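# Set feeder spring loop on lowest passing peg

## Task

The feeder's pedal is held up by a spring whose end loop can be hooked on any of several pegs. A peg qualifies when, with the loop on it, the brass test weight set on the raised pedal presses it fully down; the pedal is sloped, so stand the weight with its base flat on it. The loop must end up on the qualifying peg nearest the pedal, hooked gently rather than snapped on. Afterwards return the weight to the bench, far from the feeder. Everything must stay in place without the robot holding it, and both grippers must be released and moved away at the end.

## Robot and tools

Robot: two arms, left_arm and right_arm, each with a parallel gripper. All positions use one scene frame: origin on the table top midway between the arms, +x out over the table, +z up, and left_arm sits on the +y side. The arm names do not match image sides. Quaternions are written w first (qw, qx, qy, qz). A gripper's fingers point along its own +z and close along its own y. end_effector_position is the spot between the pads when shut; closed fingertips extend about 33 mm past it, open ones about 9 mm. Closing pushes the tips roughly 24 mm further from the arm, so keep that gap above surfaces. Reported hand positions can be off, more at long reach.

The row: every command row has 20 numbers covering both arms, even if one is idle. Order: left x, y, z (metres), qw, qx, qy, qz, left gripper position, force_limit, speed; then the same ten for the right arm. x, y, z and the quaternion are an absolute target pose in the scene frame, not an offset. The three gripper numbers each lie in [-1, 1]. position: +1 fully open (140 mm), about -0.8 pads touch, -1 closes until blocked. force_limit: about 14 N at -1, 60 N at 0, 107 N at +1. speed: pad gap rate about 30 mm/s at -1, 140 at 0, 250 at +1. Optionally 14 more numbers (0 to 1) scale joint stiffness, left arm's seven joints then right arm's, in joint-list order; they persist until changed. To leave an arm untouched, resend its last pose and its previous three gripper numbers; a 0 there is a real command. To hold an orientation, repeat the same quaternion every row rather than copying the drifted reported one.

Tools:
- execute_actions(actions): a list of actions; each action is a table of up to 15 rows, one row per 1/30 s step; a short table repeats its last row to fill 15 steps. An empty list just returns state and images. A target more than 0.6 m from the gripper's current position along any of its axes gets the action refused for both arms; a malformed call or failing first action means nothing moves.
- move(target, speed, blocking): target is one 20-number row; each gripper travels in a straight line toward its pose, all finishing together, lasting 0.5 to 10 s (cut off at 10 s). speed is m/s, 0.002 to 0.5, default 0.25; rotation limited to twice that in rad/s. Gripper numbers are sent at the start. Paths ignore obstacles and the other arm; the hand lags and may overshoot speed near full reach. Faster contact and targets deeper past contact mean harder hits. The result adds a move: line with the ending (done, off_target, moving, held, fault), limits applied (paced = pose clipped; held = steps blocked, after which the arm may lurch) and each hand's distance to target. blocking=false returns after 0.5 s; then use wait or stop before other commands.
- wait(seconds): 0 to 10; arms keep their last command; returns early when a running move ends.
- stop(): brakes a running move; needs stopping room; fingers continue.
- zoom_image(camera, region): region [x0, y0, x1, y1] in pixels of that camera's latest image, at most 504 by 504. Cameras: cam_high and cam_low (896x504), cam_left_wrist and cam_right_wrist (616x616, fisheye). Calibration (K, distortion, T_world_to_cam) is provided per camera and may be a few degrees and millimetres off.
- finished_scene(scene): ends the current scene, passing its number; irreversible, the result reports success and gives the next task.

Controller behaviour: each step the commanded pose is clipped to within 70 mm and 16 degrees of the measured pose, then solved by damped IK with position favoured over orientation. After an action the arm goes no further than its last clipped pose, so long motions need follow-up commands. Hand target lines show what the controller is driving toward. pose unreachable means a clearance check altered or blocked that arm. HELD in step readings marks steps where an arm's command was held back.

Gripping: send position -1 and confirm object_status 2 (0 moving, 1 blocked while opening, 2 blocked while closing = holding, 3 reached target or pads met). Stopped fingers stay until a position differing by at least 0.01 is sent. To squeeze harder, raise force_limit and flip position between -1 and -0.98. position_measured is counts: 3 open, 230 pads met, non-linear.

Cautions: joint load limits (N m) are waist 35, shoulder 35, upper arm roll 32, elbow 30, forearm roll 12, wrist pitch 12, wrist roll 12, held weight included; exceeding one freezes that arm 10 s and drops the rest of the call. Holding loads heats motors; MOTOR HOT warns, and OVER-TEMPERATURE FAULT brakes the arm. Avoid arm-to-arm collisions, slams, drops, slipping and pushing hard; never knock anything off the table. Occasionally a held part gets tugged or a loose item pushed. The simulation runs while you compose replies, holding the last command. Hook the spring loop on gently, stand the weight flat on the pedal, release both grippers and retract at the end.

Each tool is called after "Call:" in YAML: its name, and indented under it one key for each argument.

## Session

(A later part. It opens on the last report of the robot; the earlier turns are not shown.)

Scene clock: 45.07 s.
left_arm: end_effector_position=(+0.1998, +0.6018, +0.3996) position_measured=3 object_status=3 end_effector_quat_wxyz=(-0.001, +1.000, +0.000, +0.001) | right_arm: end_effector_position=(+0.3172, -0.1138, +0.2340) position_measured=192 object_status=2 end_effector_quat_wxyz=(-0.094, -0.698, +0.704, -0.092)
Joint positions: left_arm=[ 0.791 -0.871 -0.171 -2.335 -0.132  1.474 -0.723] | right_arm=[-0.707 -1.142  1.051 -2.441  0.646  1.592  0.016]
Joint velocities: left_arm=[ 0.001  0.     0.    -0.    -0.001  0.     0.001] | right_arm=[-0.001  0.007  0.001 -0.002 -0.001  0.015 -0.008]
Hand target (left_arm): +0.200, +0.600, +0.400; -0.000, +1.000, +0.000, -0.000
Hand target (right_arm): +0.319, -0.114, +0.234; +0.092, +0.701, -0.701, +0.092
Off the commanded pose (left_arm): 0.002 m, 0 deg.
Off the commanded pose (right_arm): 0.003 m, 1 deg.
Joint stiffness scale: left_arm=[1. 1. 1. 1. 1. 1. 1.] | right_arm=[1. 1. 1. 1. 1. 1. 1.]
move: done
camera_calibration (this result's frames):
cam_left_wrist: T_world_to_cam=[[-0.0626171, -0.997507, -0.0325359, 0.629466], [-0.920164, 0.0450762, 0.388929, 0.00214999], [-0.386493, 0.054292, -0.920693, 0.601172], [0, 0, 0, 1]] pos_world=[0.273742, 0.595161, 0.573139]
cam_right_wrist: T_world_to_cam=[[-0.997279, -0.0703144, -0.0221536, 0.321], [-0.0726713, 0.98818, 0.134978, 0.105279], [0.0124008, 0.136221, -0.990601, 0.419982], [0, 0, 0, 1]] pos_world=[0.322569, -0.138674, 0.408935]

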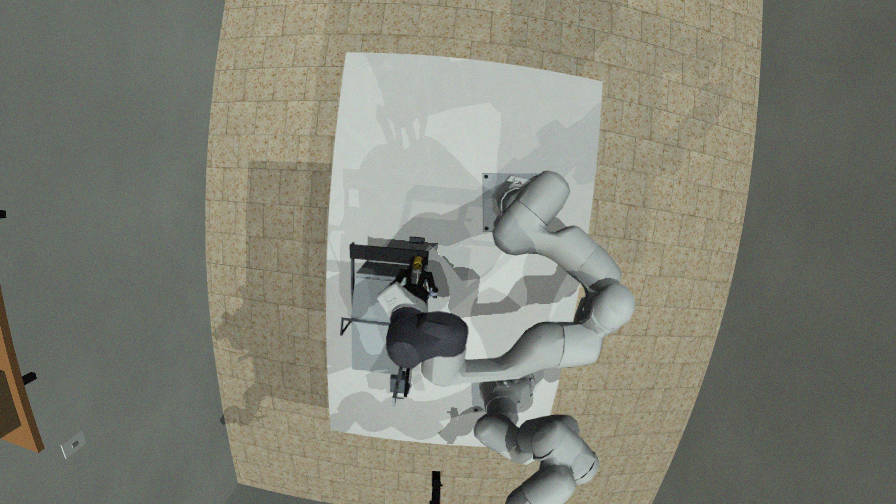

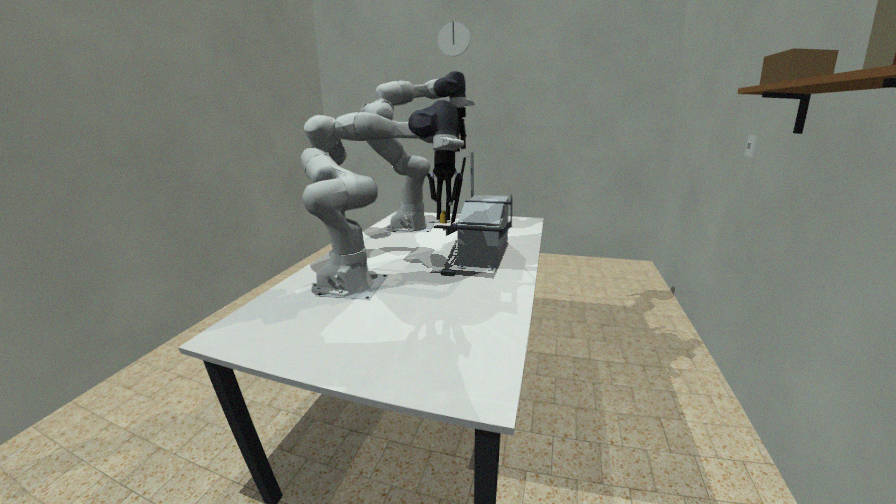

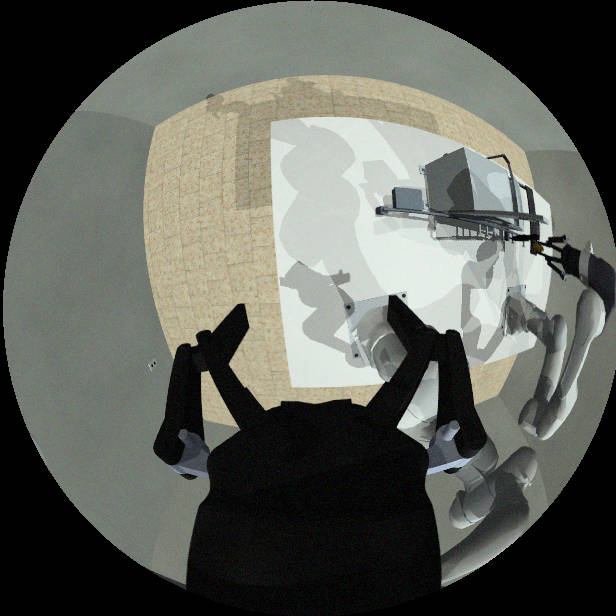

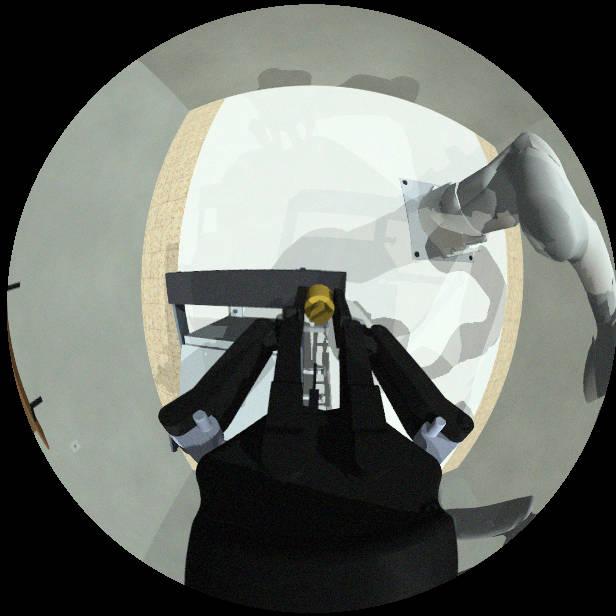

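Call:
move:
  target: [0.2,0.6,0.4,0,1,0,0,1,0,0,0.32,-0.123,0.226,0.077,0.703,-0.703,0.077,-1,-0.2,-0.5]
  speed: 0.02

Call:
zoom_image:
  camera: "cam_low"
  region: [420, 190, 480, 250]

Call:
zoom_image:
  camera: "cam_right_wrist"
  region: [240, 230, 400, 350]

Scene clock: 47.07 s.
left_arm: end_effector_position=(+0.1998, +0.6018, +0.3996) position_measured=3 object_status=3 end_effector_quat_wxyz=(-0.001, +1.000, +0.000, +0.001) | right_arm: end_effector_position=(+0.3175, -0.1232, +0.2252) position_measured=192 object_status=2 end_effector_quat_wxyz=(-0.080, -0.699, +0.707, -0.077)
Joint positions: left_arm=[ 0.791 -0.871 -0.171 -2.335 -0.132  1.474 -0.723] | right_arm=[-0.694 -1.138  1.028 -2.494  0.669  1.623 -0.013]
Joint velocities: left_arm=[-0.001 -0.    -0.     0.001  0.    -0.     0.001] | right_arm=[ 0.001 -0.    -0.003 -0.003  0.003  0.007 -0.016]
Hand target (left_arm): +0.200, +0.600, +0.400; -0.000, +1.000, +0.000, -0.000
Hand target (right_arm): +0.320, -0.123, +0.226; +0.077, +0.703, -0.703, +0.077
Off the commanded pose (left_arm): 0.002 m, 0 deg.
Off the commanded pose (right_arm): 0.003 m, 1 deg.
Joint stiffness scale: left_arm=[1. 1. 1. 1. 1. 1. 1.] | right_arm=[1. 1. 1. 1. 1. 1. 1.]
move: done
camera_calibration (this result's frames):
cam_left_wrist: T_world_to_cam=[[-0.0626218, -0.997507, -0.032543, 0.629468], [-0.920164, 0.0450778, 0.388928, 0.00214869], [-0.386492, 0.0543003, -0.920693, 0.601171], [0, 0, 0, 1]] pos_world=[0.273743, 0.595158, 0.573143]
cam_right_wrist: T_world_to_cam=[[-0.99751, -0.0665101, -0.0234603, 0.321258], [-0.069599, 0.982102, 0.175021, 0.105067], [0.0113997, 0.176218, -0.984285, 0.416402], [0, 0, 0, 1]] pos_world=[0.323024, -0.155197, 0.399006]

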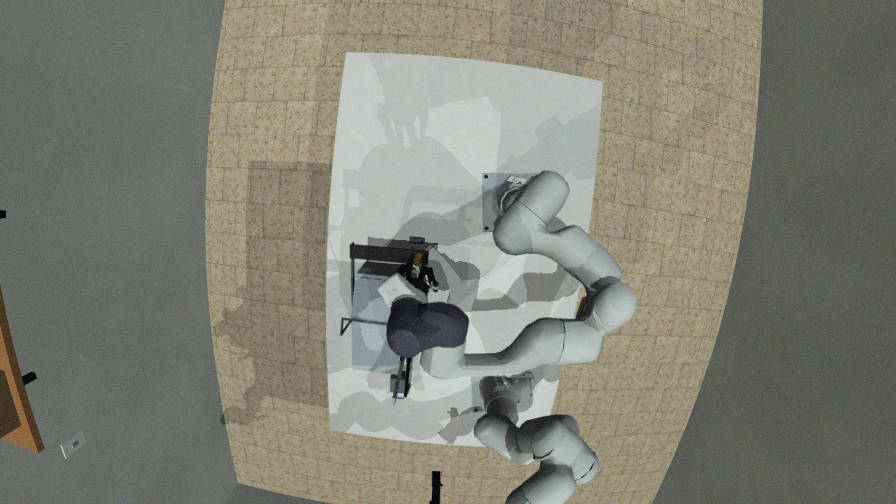

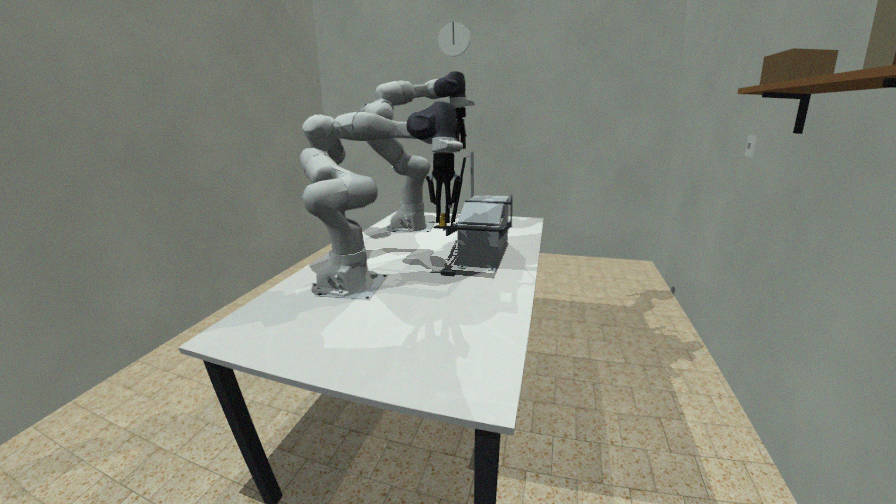

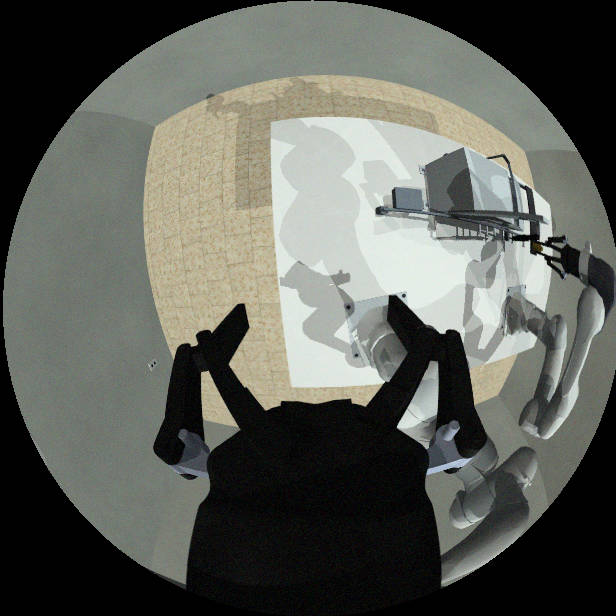

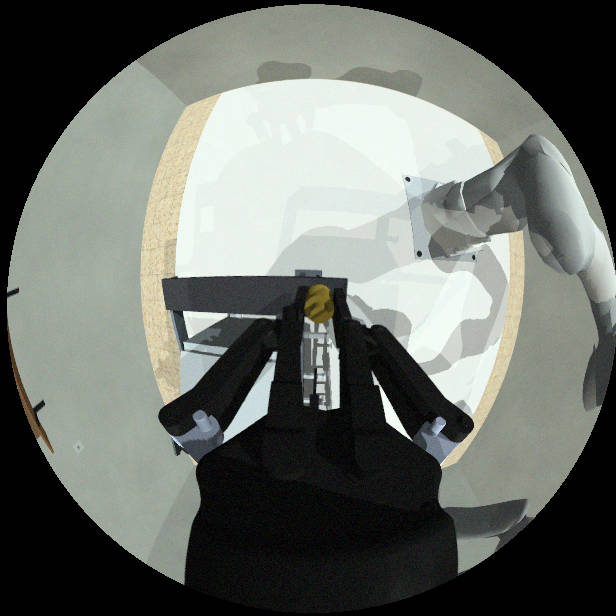

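Region (420, 190, 480, 250) of cam_low's 896x504 image, scaled by 8.400, with more detail than that image has.

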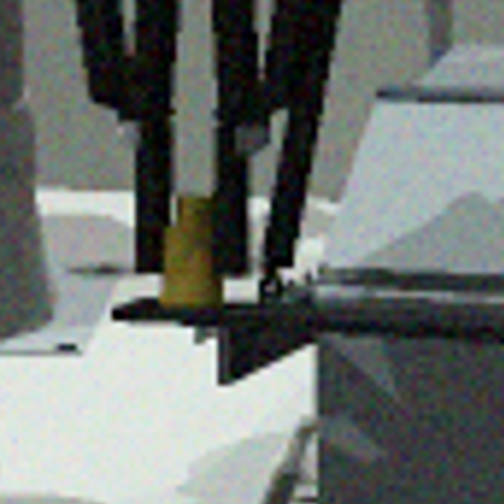

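Region (240, 230, 400, 350) of cam_right_wrist's 616x616 image, scaled by 3.150, with more detail than that image has; it fills the top 378 rows of this view, and the rest is white.

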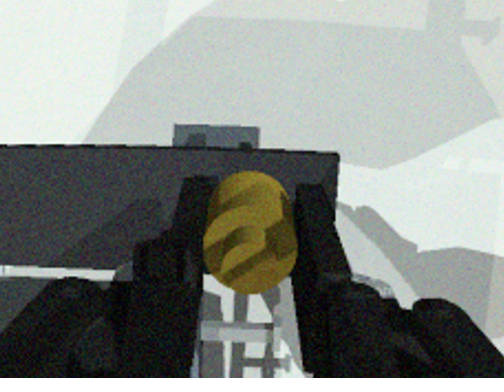

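Centered, about touching. Lower 2 mm and open.

Call:
execute_actions:
  actions:
    - [[0.2,0.6,0.4,0,1,0,0,1,0,0,0.32,-0.1235,0.2235,0.077,0.703,-0.703,0.077,-1,-0.2,-0.5]]
    - [[0.2,0.6,0.4,0,1,0,0,1,0,0,0.32,-0.1235,0.2235,0.077,0.703,-0.703,0.077,-0.2,-0.2,-1]]
    - [[0.2,0.6,0.4,0,1,0,0,1,0,0,0.32,-0.1235,0.2235,0.077,0.703,-0.703,0.077,-0.2,-0.2,-1]]
    - [[0.2,0.6,0.4,0,1,0,0,1,0,0,0.32,-0.1235,0.2235,0.077,0.703,-0.703,0.077,-0.2,-0.2,-1]]

Call:
wait:
  seconds: 2

Call:
zoom_image:
  camera: "cam_low"
  region: [420, 190, 480, 250]

Scene clock: 49.57 s.
left_arm: end_effector_position=(+0.1998, +0.6018, +0.3996) position_measured=3 object_status=3 end_effector_quat_wxyz=(-0.001, +1.000, +0.000, +0.001) | right_arm: end_effector_position=(+0.3196, -0.1237, +0.2243) position_measured=154 object_status=3 end_effector_quat_wxyz=(-0.077, -0.700, +0.705, -0.077)
Joint positions: left_arm=[ 0.791 -0.871 -0.171 -2.335 -0.132  1.474 -0.723] | right_arm=[-0.694 -1.138  1.028 -2.499  0.673  1.633 -0.02 ]
Joint velocities: left_arm=[-0.001  0.    -0.001 -0.001 -0.    -0.    -0.001] | right_arm=[ 0.001  0.001 -0.001 -0.002 -0.001  0.001  0.001]
Hand target (left_arm): +0.200, +0.600, +0.400; -0.000, +1.000, +0.000, -0.000
Hand target (right_arm): +0.320, -0.123, +0.223; +0.077, +0.703, -0.703, +0.077
Off the commanded pose (left_arm): 0.002 m, 0 deg.
Off the commanded pose (right_arm): 0.001 m, 0 deg.
Joint stiffness scale: left_arm=[1. 1. 1. 1. 1. 1. 1.] | right_arm=[1. 1. 1. 1. 1. 1. 1.]
Step readings (end_effector_position; steps 1 to 15: 1st action; 16 to 30: 2nd action; 31 to 45: 3rd action; 46 to 60: 4th action):
0: left_arm (+0.1998, +0.6018, +0.3996) | right_arm (+0.3178, -0.1232, +0.2253)
1: left_arm (+0.1998, +0.6018, +0.3996) | right_arm (+0.3179, -0.1233, +0.2251)
2: left_arm (+0.1998, +0.6018, +0.3996) | right_arm (+0.3179, -0.1234, +0.2247)
4: left_arm (+0.1998, +0.6018, +0.3996) | right_arm (+0.3179, -0.1236, +0.2243)
8: left_arm (+0.1998, +0.6018, +0.3996) | right_arm (+0.3179, -0.1236, +0.2241)
15: left_arm (+0.1998, +0.6018, +0.3996) | right_arm (+0.3179, -0.1236, +0.2240)
16: left_arm (+0.1998, +0.6018, +0.3996) | right_arm (+0.3179, -0.1236, +0.2240)
17: left_arm (+0.1998, +0.6018, +0.3996) | right_arm (+0.3180, -0.1236, +0.2240)
19: left_arm (+0.1998, +0.6018, +0.3996) | right_arm (+0.3183, -0.1236, +0.2240)
23: left_arm (+0.1998, +0.6018, +0.3996) | right_arm (+0.3189, -0.1236, +0.2242)
30: left_arm (+0.1998, +0.6018, +0.3996) | right_arm (+0.3194, -0.1236, +0.2243)
31: left_arm (+0.1998, +0.6018, +0.3996) | right_arm (+0.3195, -0.1236, +0.2243)
32: left_arm (+0.1998, +0.6018, +0.3996) | right_arm (+0.3195, -0.1236, +0.2243)
34: left_arm (+0.1998, +0.6018, +0.3996) | right_arm (+0.3195, -0.1236, +0.2243)
38: left_arm (+0.1998, +0.6018, +0.3996) | right_arm (+0.3196, -0.1237, +0.2244)
45: left_arm (+0.1998, +0.6018, +0.3996) | right_arm (+0.3196, -0.1237, +0.2244)
46: left_arm (+0.1998, +0.6018, +0.3996) | right_arm (+0.3196, -0.1237, +0.2244)
47: left_arm (+0.1998, +0.6018, +0.3996) | right_arm (+0.3196, -0.1237, +0.2244)
49: left_arm (+0.1998, +0.6018, +0.3996) | right_arm (+0.3196, -0.1237, +0.2244)
53: left_arm (+0.1998, +0.6018, +0.3996) | right_arm (+0.3196, -0.1237, +0.2244)
60: end_effector_position above
camera_calibration (this result's frames):
cam_left_wrist: T_world_to_cam=[[-0.0626334, -0.997505, -0.0325605, 0.629473], [-0.920165, 0.0450819, 0.388926, 0.00214576], [-0.386488, 0.0543208, -0.920694, 0.601168], [0, 0, 0, 1]] pos_world=[0.273744, 0.59515, 0.573153]
cam_right_wrist: T_world_to_cam=[[-0.997075, -0.0708501, -0.028679, 0.32381], [-0.0748469, 0.981106, 0.178404, 0.106624], [0.0154972, 0.180029, -0.983539, 0.41458], [0, 0, 0, 1]] pos_world=[0.324418, -0.156304, 0.39802]

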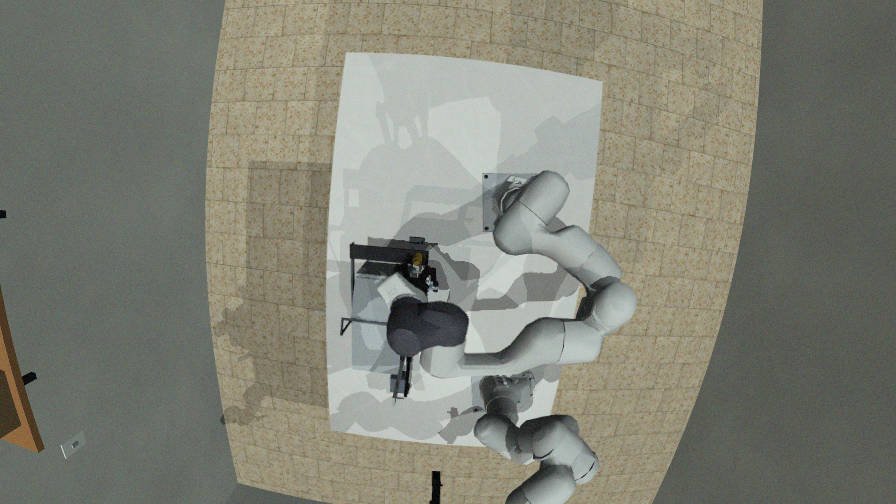

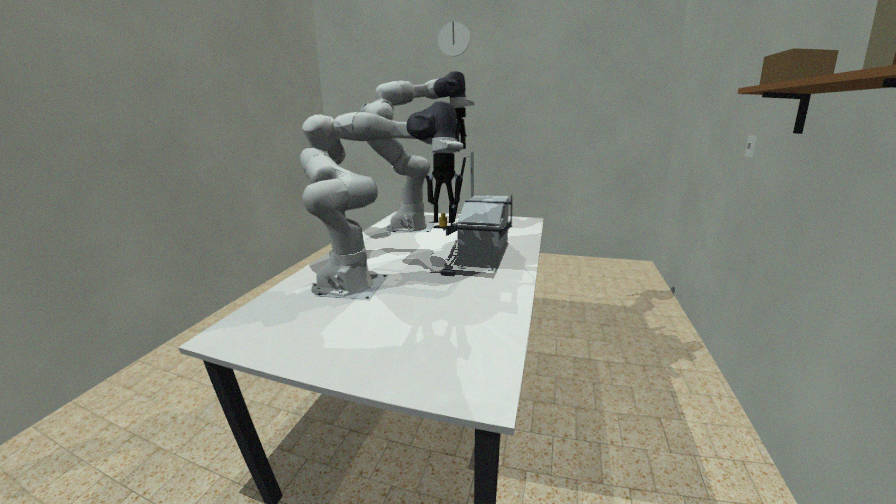

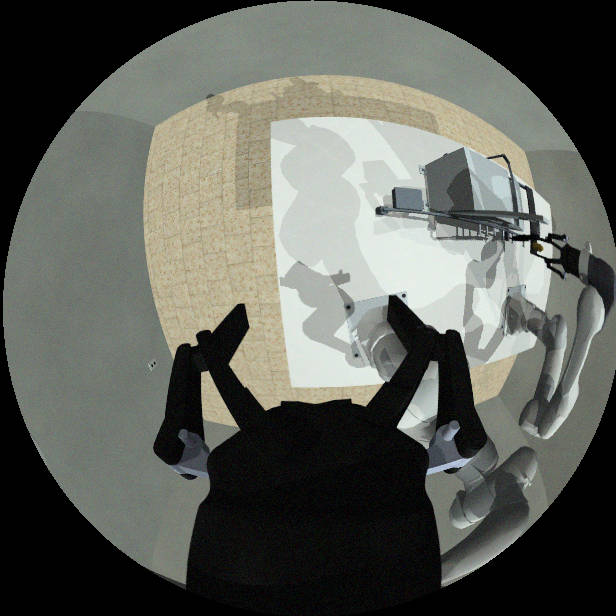

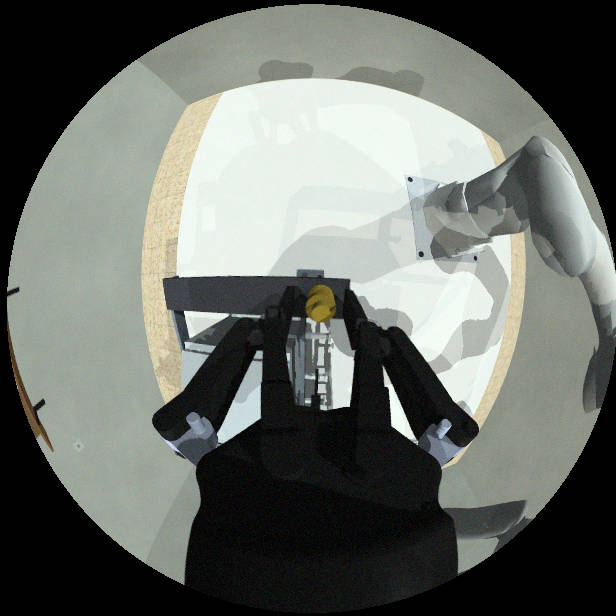

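Scene clock: 51.57 s.
left_arm: end_effector_position=(+0.1998, +0.6018, +0.3996) position_measured=3 object_status=3 end_effector_quat_wxyz=(-0.001, +1.000, +0.000, +0.001) | right_arm: end_effector_position=(+0.3196, -0.1237, +0.2243) position_measured=154 object_status=3 end_effector_quat_wxyz=(-0.077, -0.700, +0.705, -0.077)
Joint positions: left_arm=[ 0.791 -0.871 -0.171 -2.335 -0.132  1.474 -0.723] | right_arm=[-0.694 -1.138  1.028 -2.499  0.673  1.633 -0.02 ]
Joint velocities: left_arm=[-0.     0.001  0.     0.     0.001 -0.001  0.002] | right_arm=[-0.001  0.002  0.     0.     0.     0.001 -0.001]
Hand target (left_arm): +0.200, +0.600, +0.400; -0.000, +1.000, +0.000, -0.000
Hand target (right_arm): +0.320, -0.123, +0.223; +0.077, +0.703, -0.703, +0.077
Off the commanded pose (left_arm): 0.002 m, 0 deg.
Off the commanded pose (right_arm): 0.001 m, 0 deg.
Joint stiffness scale: left_arm=[1. 1. 1. 1. 1. 1. 1.] | right_arm=[1. 1. 1. 1. 1. 1. 1.]
wait: 2.00 s; at rest by 0.17 s
camera_calibration (this result's frames):
cam_left_wrist: T_world_to_cam=[[-0.0626366, -0.997505, -0.0325642, 0.629473], [-0.920165, 0.0450834, 0.388926, 0.00214437], [-0.386488, 0.0543254, -0.920693, 0.601167], [0, 0, 0, 1]] pos_world=[0.273745, 0.595148, 0.573155]
cam_right_wrist: T_world_to_cam=[[-0.997078, -0.0707926, -0.0286939, 0.323824], [-0.0747929, 0.981112, 0.178399, 0.106648], [0.0155226, 0.180024, -0.98354, 0.414556], [0, 0, 0, 1]] pos_world=[0.32442, -0.156339, 0.397998]

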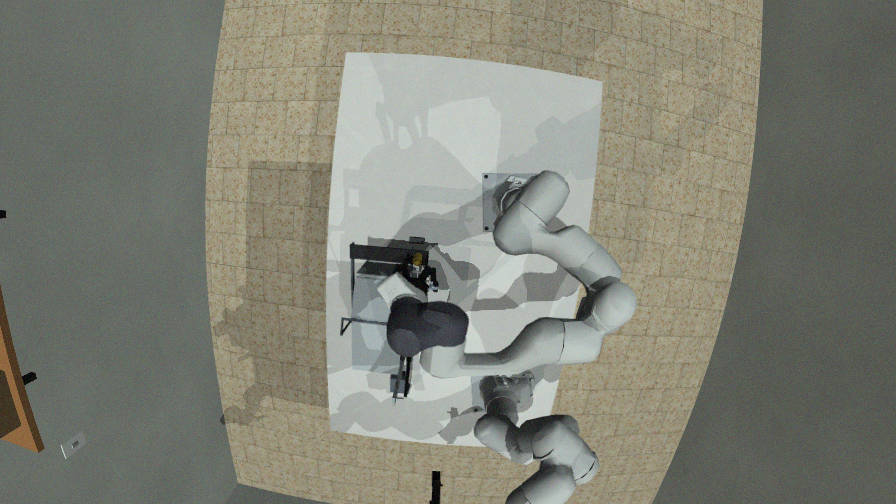

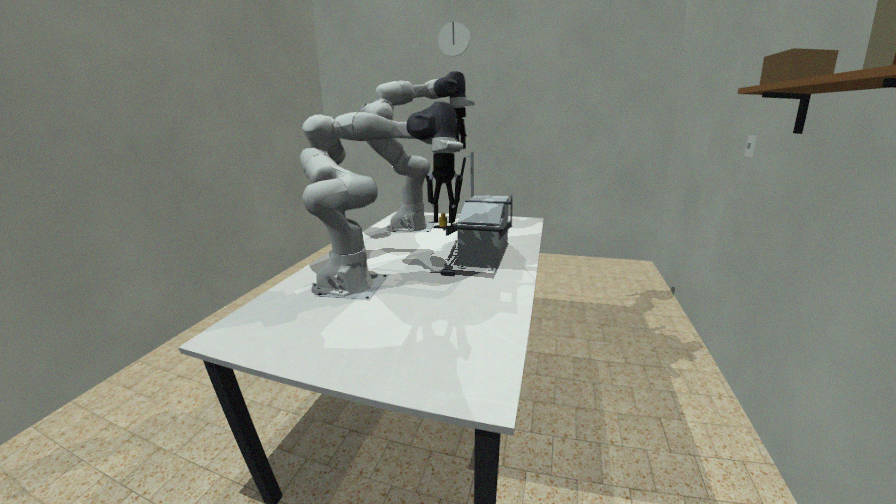

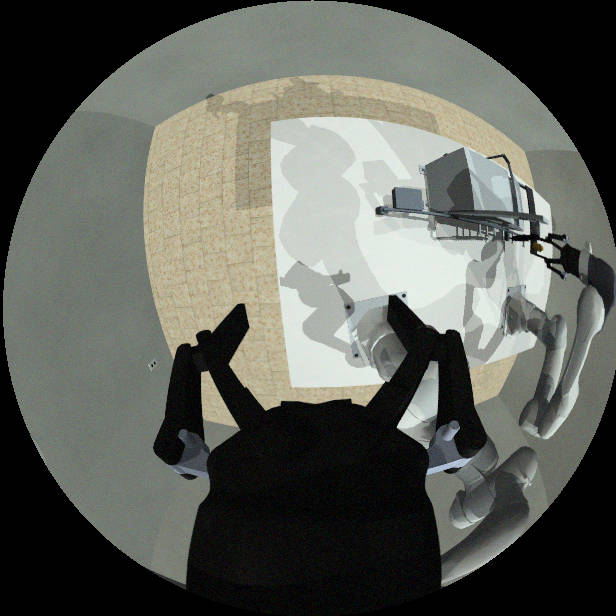

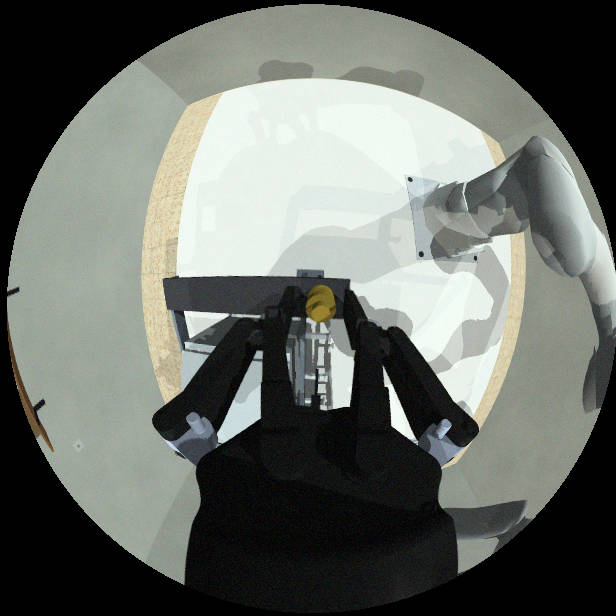

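Region (420, 190, 480, 250) of cam_low's 896x504 image, scaled by 8.400, with more detail than that image has.

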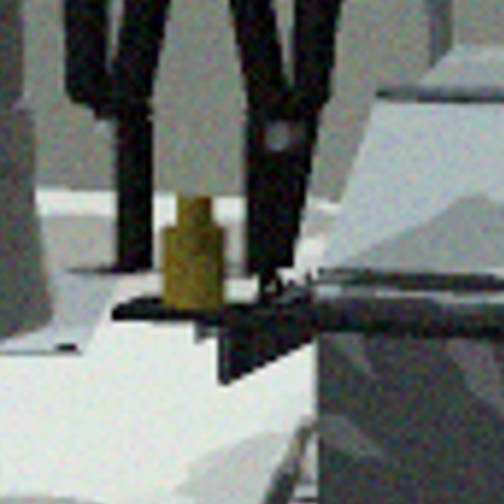

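Call:
move:
  target: [0.35,0.42,0.25,0,1,0,0,-1,-1,0,0.32,-0.108,0.30,0.077,0.703,-0.703,0.077,-0.2,-0.2,-1]
  speed: 0.2

Call:
move:
  target: [0.35,0.42,0.25,0,1,0,0,-1,-1,0,0.22,-0.03,0.29,0.496,-0.504,0.707,-0.006,-0.2,-0.2,-1]

Scene clock: 57.37 s.
left_arm: end_effector_position=(+0.3424, +0.4230, +0.2503) position_measured=230 object_status=3 end_effector_quat_wxyz=(-0.004, +1.000, -0.002, -0.005) | right_arm: end_effector_position=(+0.3219, -0.1074, +0.2994) position_measured=154 object_status=3 end_effector_quat_wxyz=(-0.076, -0.706, +0.700, -0.077)
Joint positions: left_arm=[ 0.791 -0.901 -0.798 -2.52  -0.596  1.753 -1.034] | right_arm=[-0.731 -1.101  0.929 -2.316  0.581  1.488 -0.01 ]
Joint velocities: left_arm=[ 0.01  -0.006 -0.007  0.002 -0.013  0.    -0.019] | right_arm=[-0.003  0.001 -0.001  0.    -0.    -0.005 -0.   ]
Hand target (left_arm): +0.345, +0.423, +0.251; -0.005, +1.000, +0.002, -0.002
Hand target (right_arm): +0.321, -0.108, +0.300; +0.076, +0.702, -0.704, +0.077
Off the commanded pose (left_arm): 0.008 m, 1 deg.
Off the commanded pose (right_arm): 0.002 m, 0 deg.
Joint stiffness scale: left_arm=[1. 1. 1. 1. 1. 1. 1.] | right_arm=[1. 1. 1. 1. 1. 1. 1.]
move: off_target (left_arm)
camera_calibration (this result's frames):
cam_left_wrist: T_world_to_cam=[[-0.0677401, -0.99697, -0.0382247, 0.458132], [-0.915264, 0.0468474, 0.400122, 0.194205], [-0.397119, 0.06209, -0.915664, 0.527645], [0, 0, 0, 1]] pos_world=[0.418321, 0.414885, 0.422952]
cam_right_wrist: T_world_to_cam=[[-0.995921, -0.0851892, -0.0297402, 0.327849], [-0.0891713, 0.979596, 0.180109, 0.0813339], [0.01379, 0.182026, -0.983197, 0.486115], [0, 0, 0, 1]] pos_world=[0.32706, -0.140231, 0.473048]

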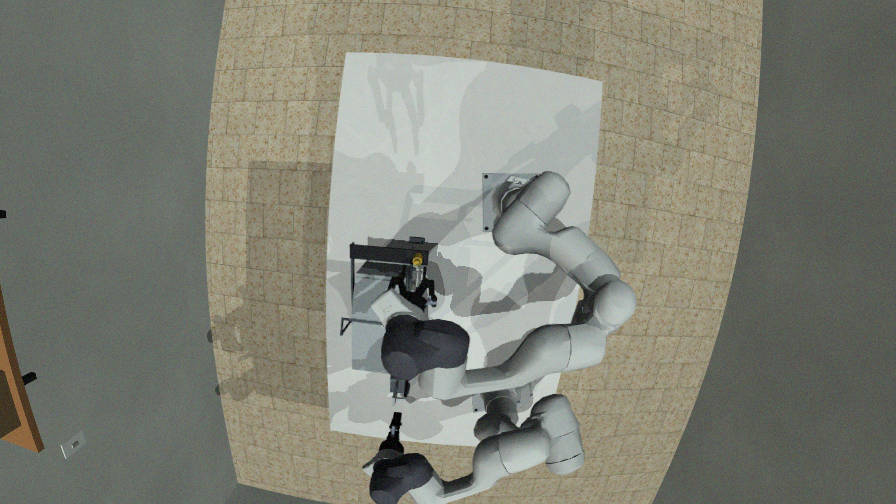

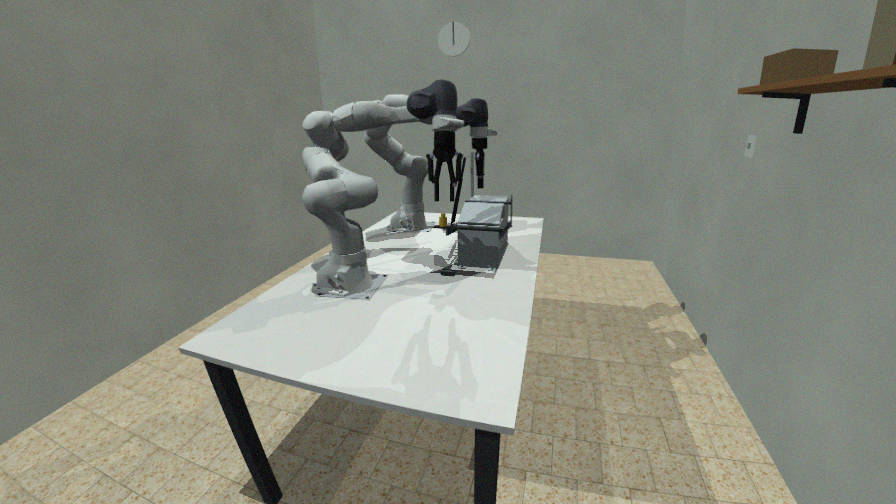

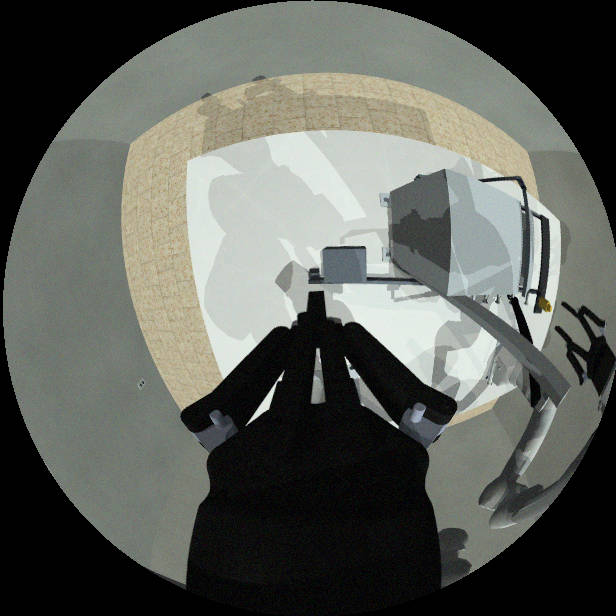

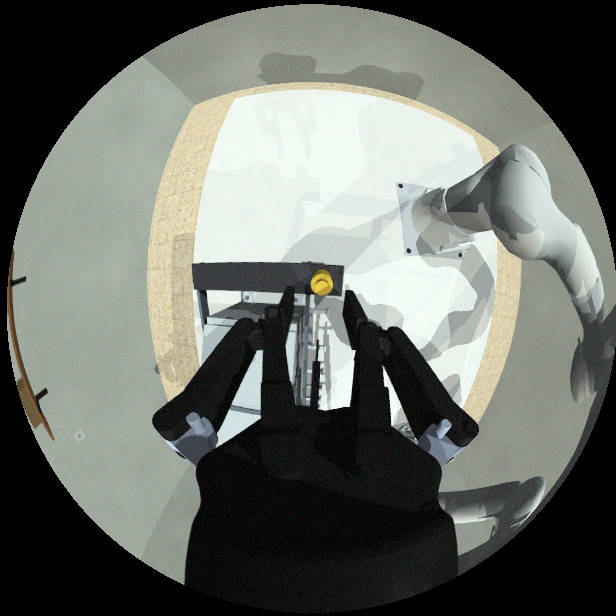

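Scene clock: 61.90 s.
left_arm: end_effector_position=(+0.3481, +0.4202, +0.2496) position_measured=230 object_status=3 end_effector_quat_wxyz=(+0.000, +1.000, -0.001, -0.002) | right_arm: end_effector_position=(+0.2256, -0.0295, +0.2863) position_measured=154 object_status=3 end_effector_quat_wxyz=(+0.374, -0.507, +0.769, -0.110)
Joint positions: left_arm=[ 0.803 -0.894 -0.81  -2.512 -0.611  1.758 -1.034] | right_arm=[ 0.488 -1.765  1.002 -3.049  0.705  2.069  1.132]
Joint velocities: left_arm=[ 0.     0.    -0.     0.001 -0.001 -0.    -0.   ] | right_arm=[ 0.012 -0.001  0.019 -0.    -0.011  0.007  0.055]
Hand target (left_arm): +0.350, +0.420, +0.250; -0.000, +1.000, -0.000, +0.000
Hand target (right_arm): +0.226, -0.029, +0.288; +0.379, -0.499, +0.772, -0.108
Off the commanded pose (left_arm): 0.002 m, 0 deg.
Off the commanded pose (right_arm): 0.007 m, 20 deg; orientation clipped at the last step of the last action.
Joint stiffness scale: left_arm=[1. 1. 1. 1. 1. 1. 1.] | right_arm=[1. 1. 1. 1. 1. 1. 1.]
joint sent to its limit (right arm) — the command would take joint 2 (shoulder) past its lower limit and joint 4 (elbow) past its lower limit, so those joints were sent only as far as their limits.
move: off_target (right_arm); limits=paced
camera_calibration (this result's frames):
cam_left_wrist: T_world_to_cam=[[-0.0650155, -0.997421, -0.0304, 0.452962], [-0.918061, 0.0478479, 0.393542, 0.202046], [-0.391073, 0.0534954, -0.918804, 0.531767], [0, 0, 0, 1]] pos_world=[0.422899, 0.413679, 0.422846]
cam_right_wrist: T_world_to_cam=[[-0.678154, 0.409564, -0.610217, 0.347277], [-0.133675, 0.747725, 0.650414, -0.132569], [0.722661, 0.522652, -0.452323, 0.158473], [0, 0, 0, 1]] pos_world=[0.103264, -0.125934, 0.36982]

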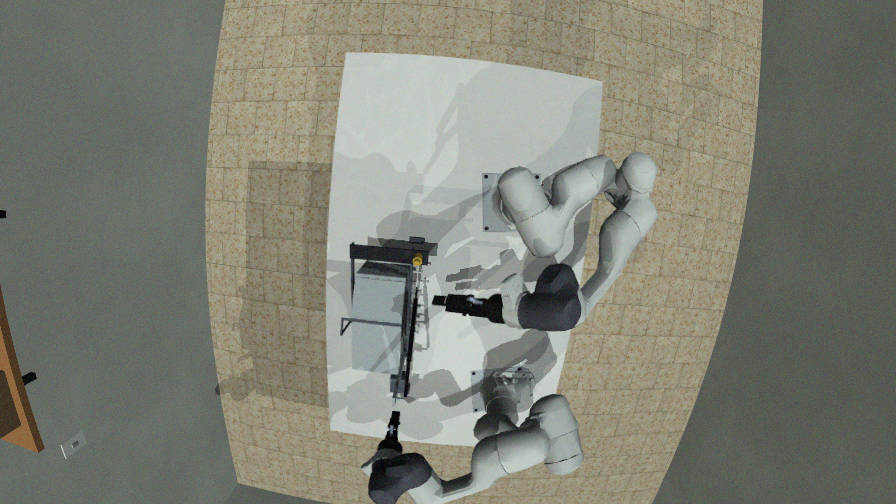

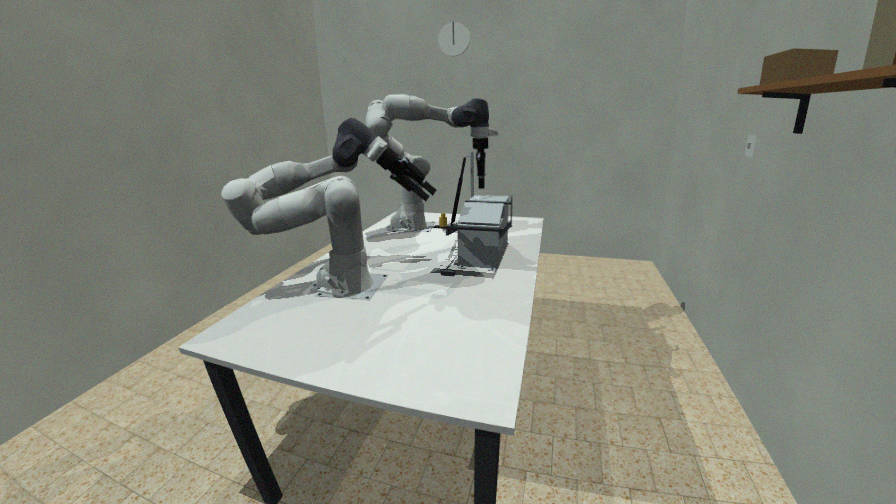

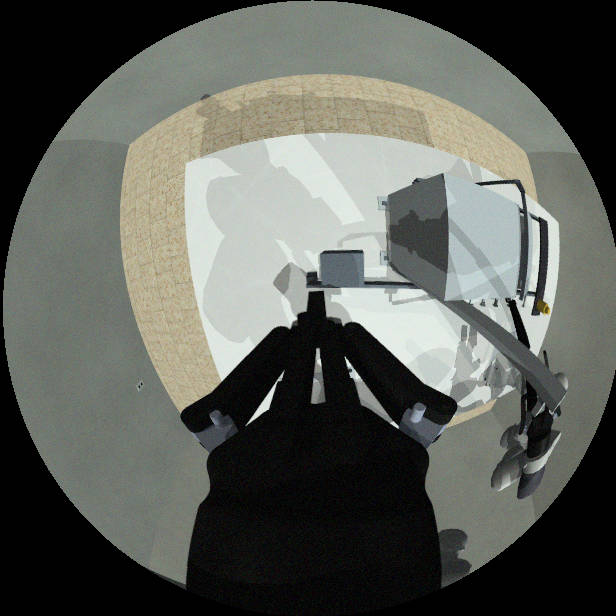

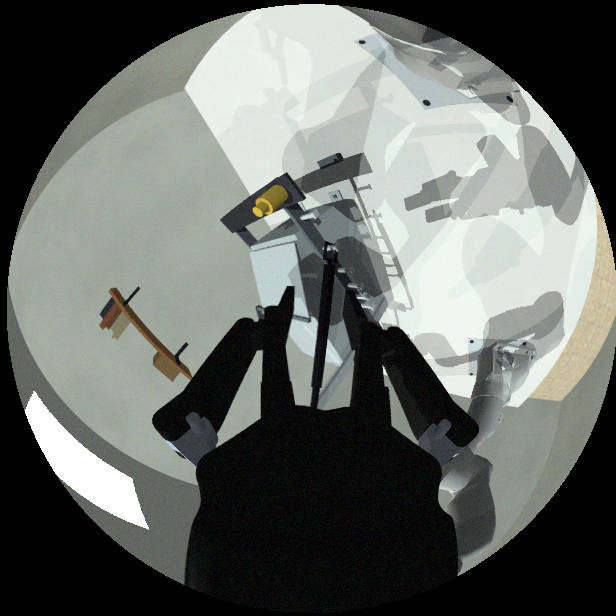

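Call:
move:
  target: [0.357,0.39,0.16,0,1,0,0,-1,-1,0,0.265,0.035,0.28,0.219,-0.513,0.818,-0.1375,-0.2,-0.2,-1]
  speed: 0.15

Scene clock: 64.50 s.
left_arm: end_effector_position=(+0.3547, +0.3904, +0.1612) position_measured=230 object_status=3 end_effector_quat_wxyz=(-0.001, +1.000, -0.002, -0.002) | right_arm: end_effector_position=(+0.2629, +0.0358, +0.2812) position_measured=154 object_status=3 end_effector_quat_wxyz=(+0.221, -0.514, +0.819, -0.129)
Joint positions: left_arm=[ 0.813 -0.873 -1.037 -2.632 -0.786  1.947 -1.044] | right_arm=[ 0.003 -1.209  0.974 -2.626  0.61   2.065  1.065]
Joint velocities: left_arm=[ 0.003 -0.001 -0.002 -0.001 -0.008  0.009 -0.001] | right_arm=[ 0.001  0.009  0.    -0.    -0.012 -0.002 -0.001]
Hand target (left_arm): +0.356, +0.391, +0.161; -0.001, +1.000, +0.000, +0.000
Hand target (right_arm): +0.262, +0.035, +0.280; +0.218, -0.517, +0.817, -0.131
Off the commanded pose (left_arm): 0.003 m, 0 deg.
Off the commanded pose (right_arm): 0.003 m, 1 deg.
Joint stiffness scale: left_arm=[1. 1. 1. 1. 1. 1. 1.] | right_arm=[1. 1. 1. 1. 1. 1. 1.]
move: done
camera_calibration (this result's frames):
cam_left_wrist: T_world_to_cam=[[-0.0665843, -0.997259, -0.0322661, 0.421794], [-0.91789, 0.048542, 0.393854, 0.243987], [-0.391208, 0.0558412, -0.918606, 0.45376], [0, 0, 0, 1]] pos_world=[0.429553, 0.383456, 0.334341]
cam_right_wrist: T_world_to_cam=[[-0.786159, 0.374744, -0.491447, 0.338906], [0.0879188, 0.854918, 0.511259, -0.196132], [0.611738, 0.358724, -0.705049, 0.201155], [0, 0, 0, 1]] pos_world=[0.160624, -0.0314851, 0.408653]

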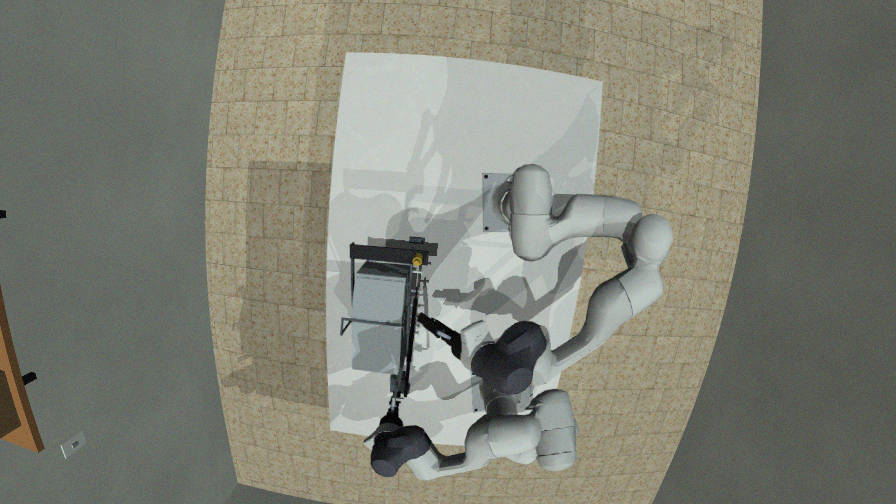

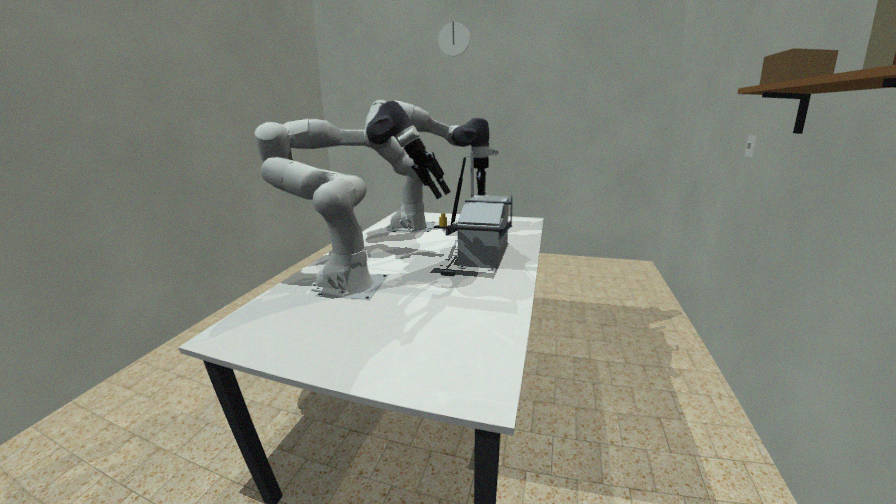

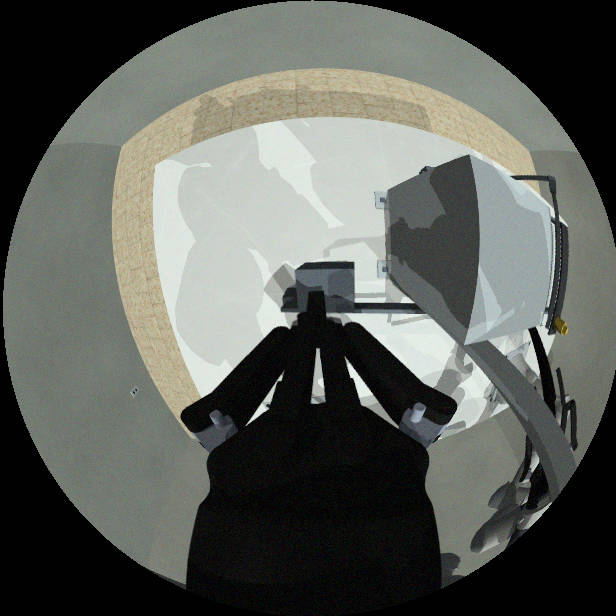

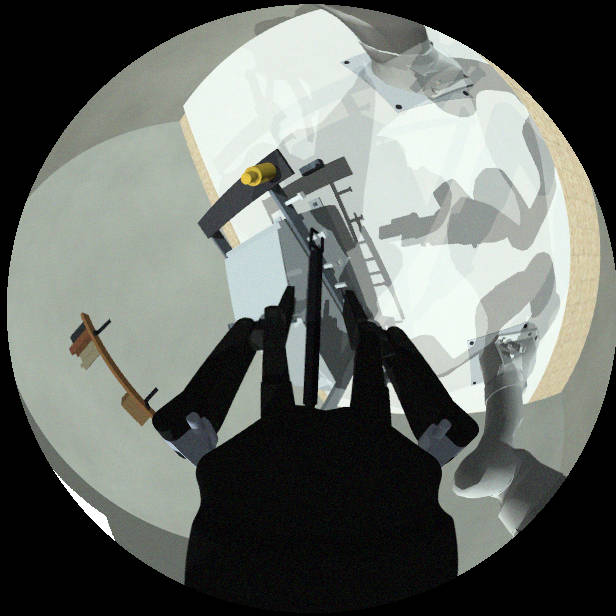

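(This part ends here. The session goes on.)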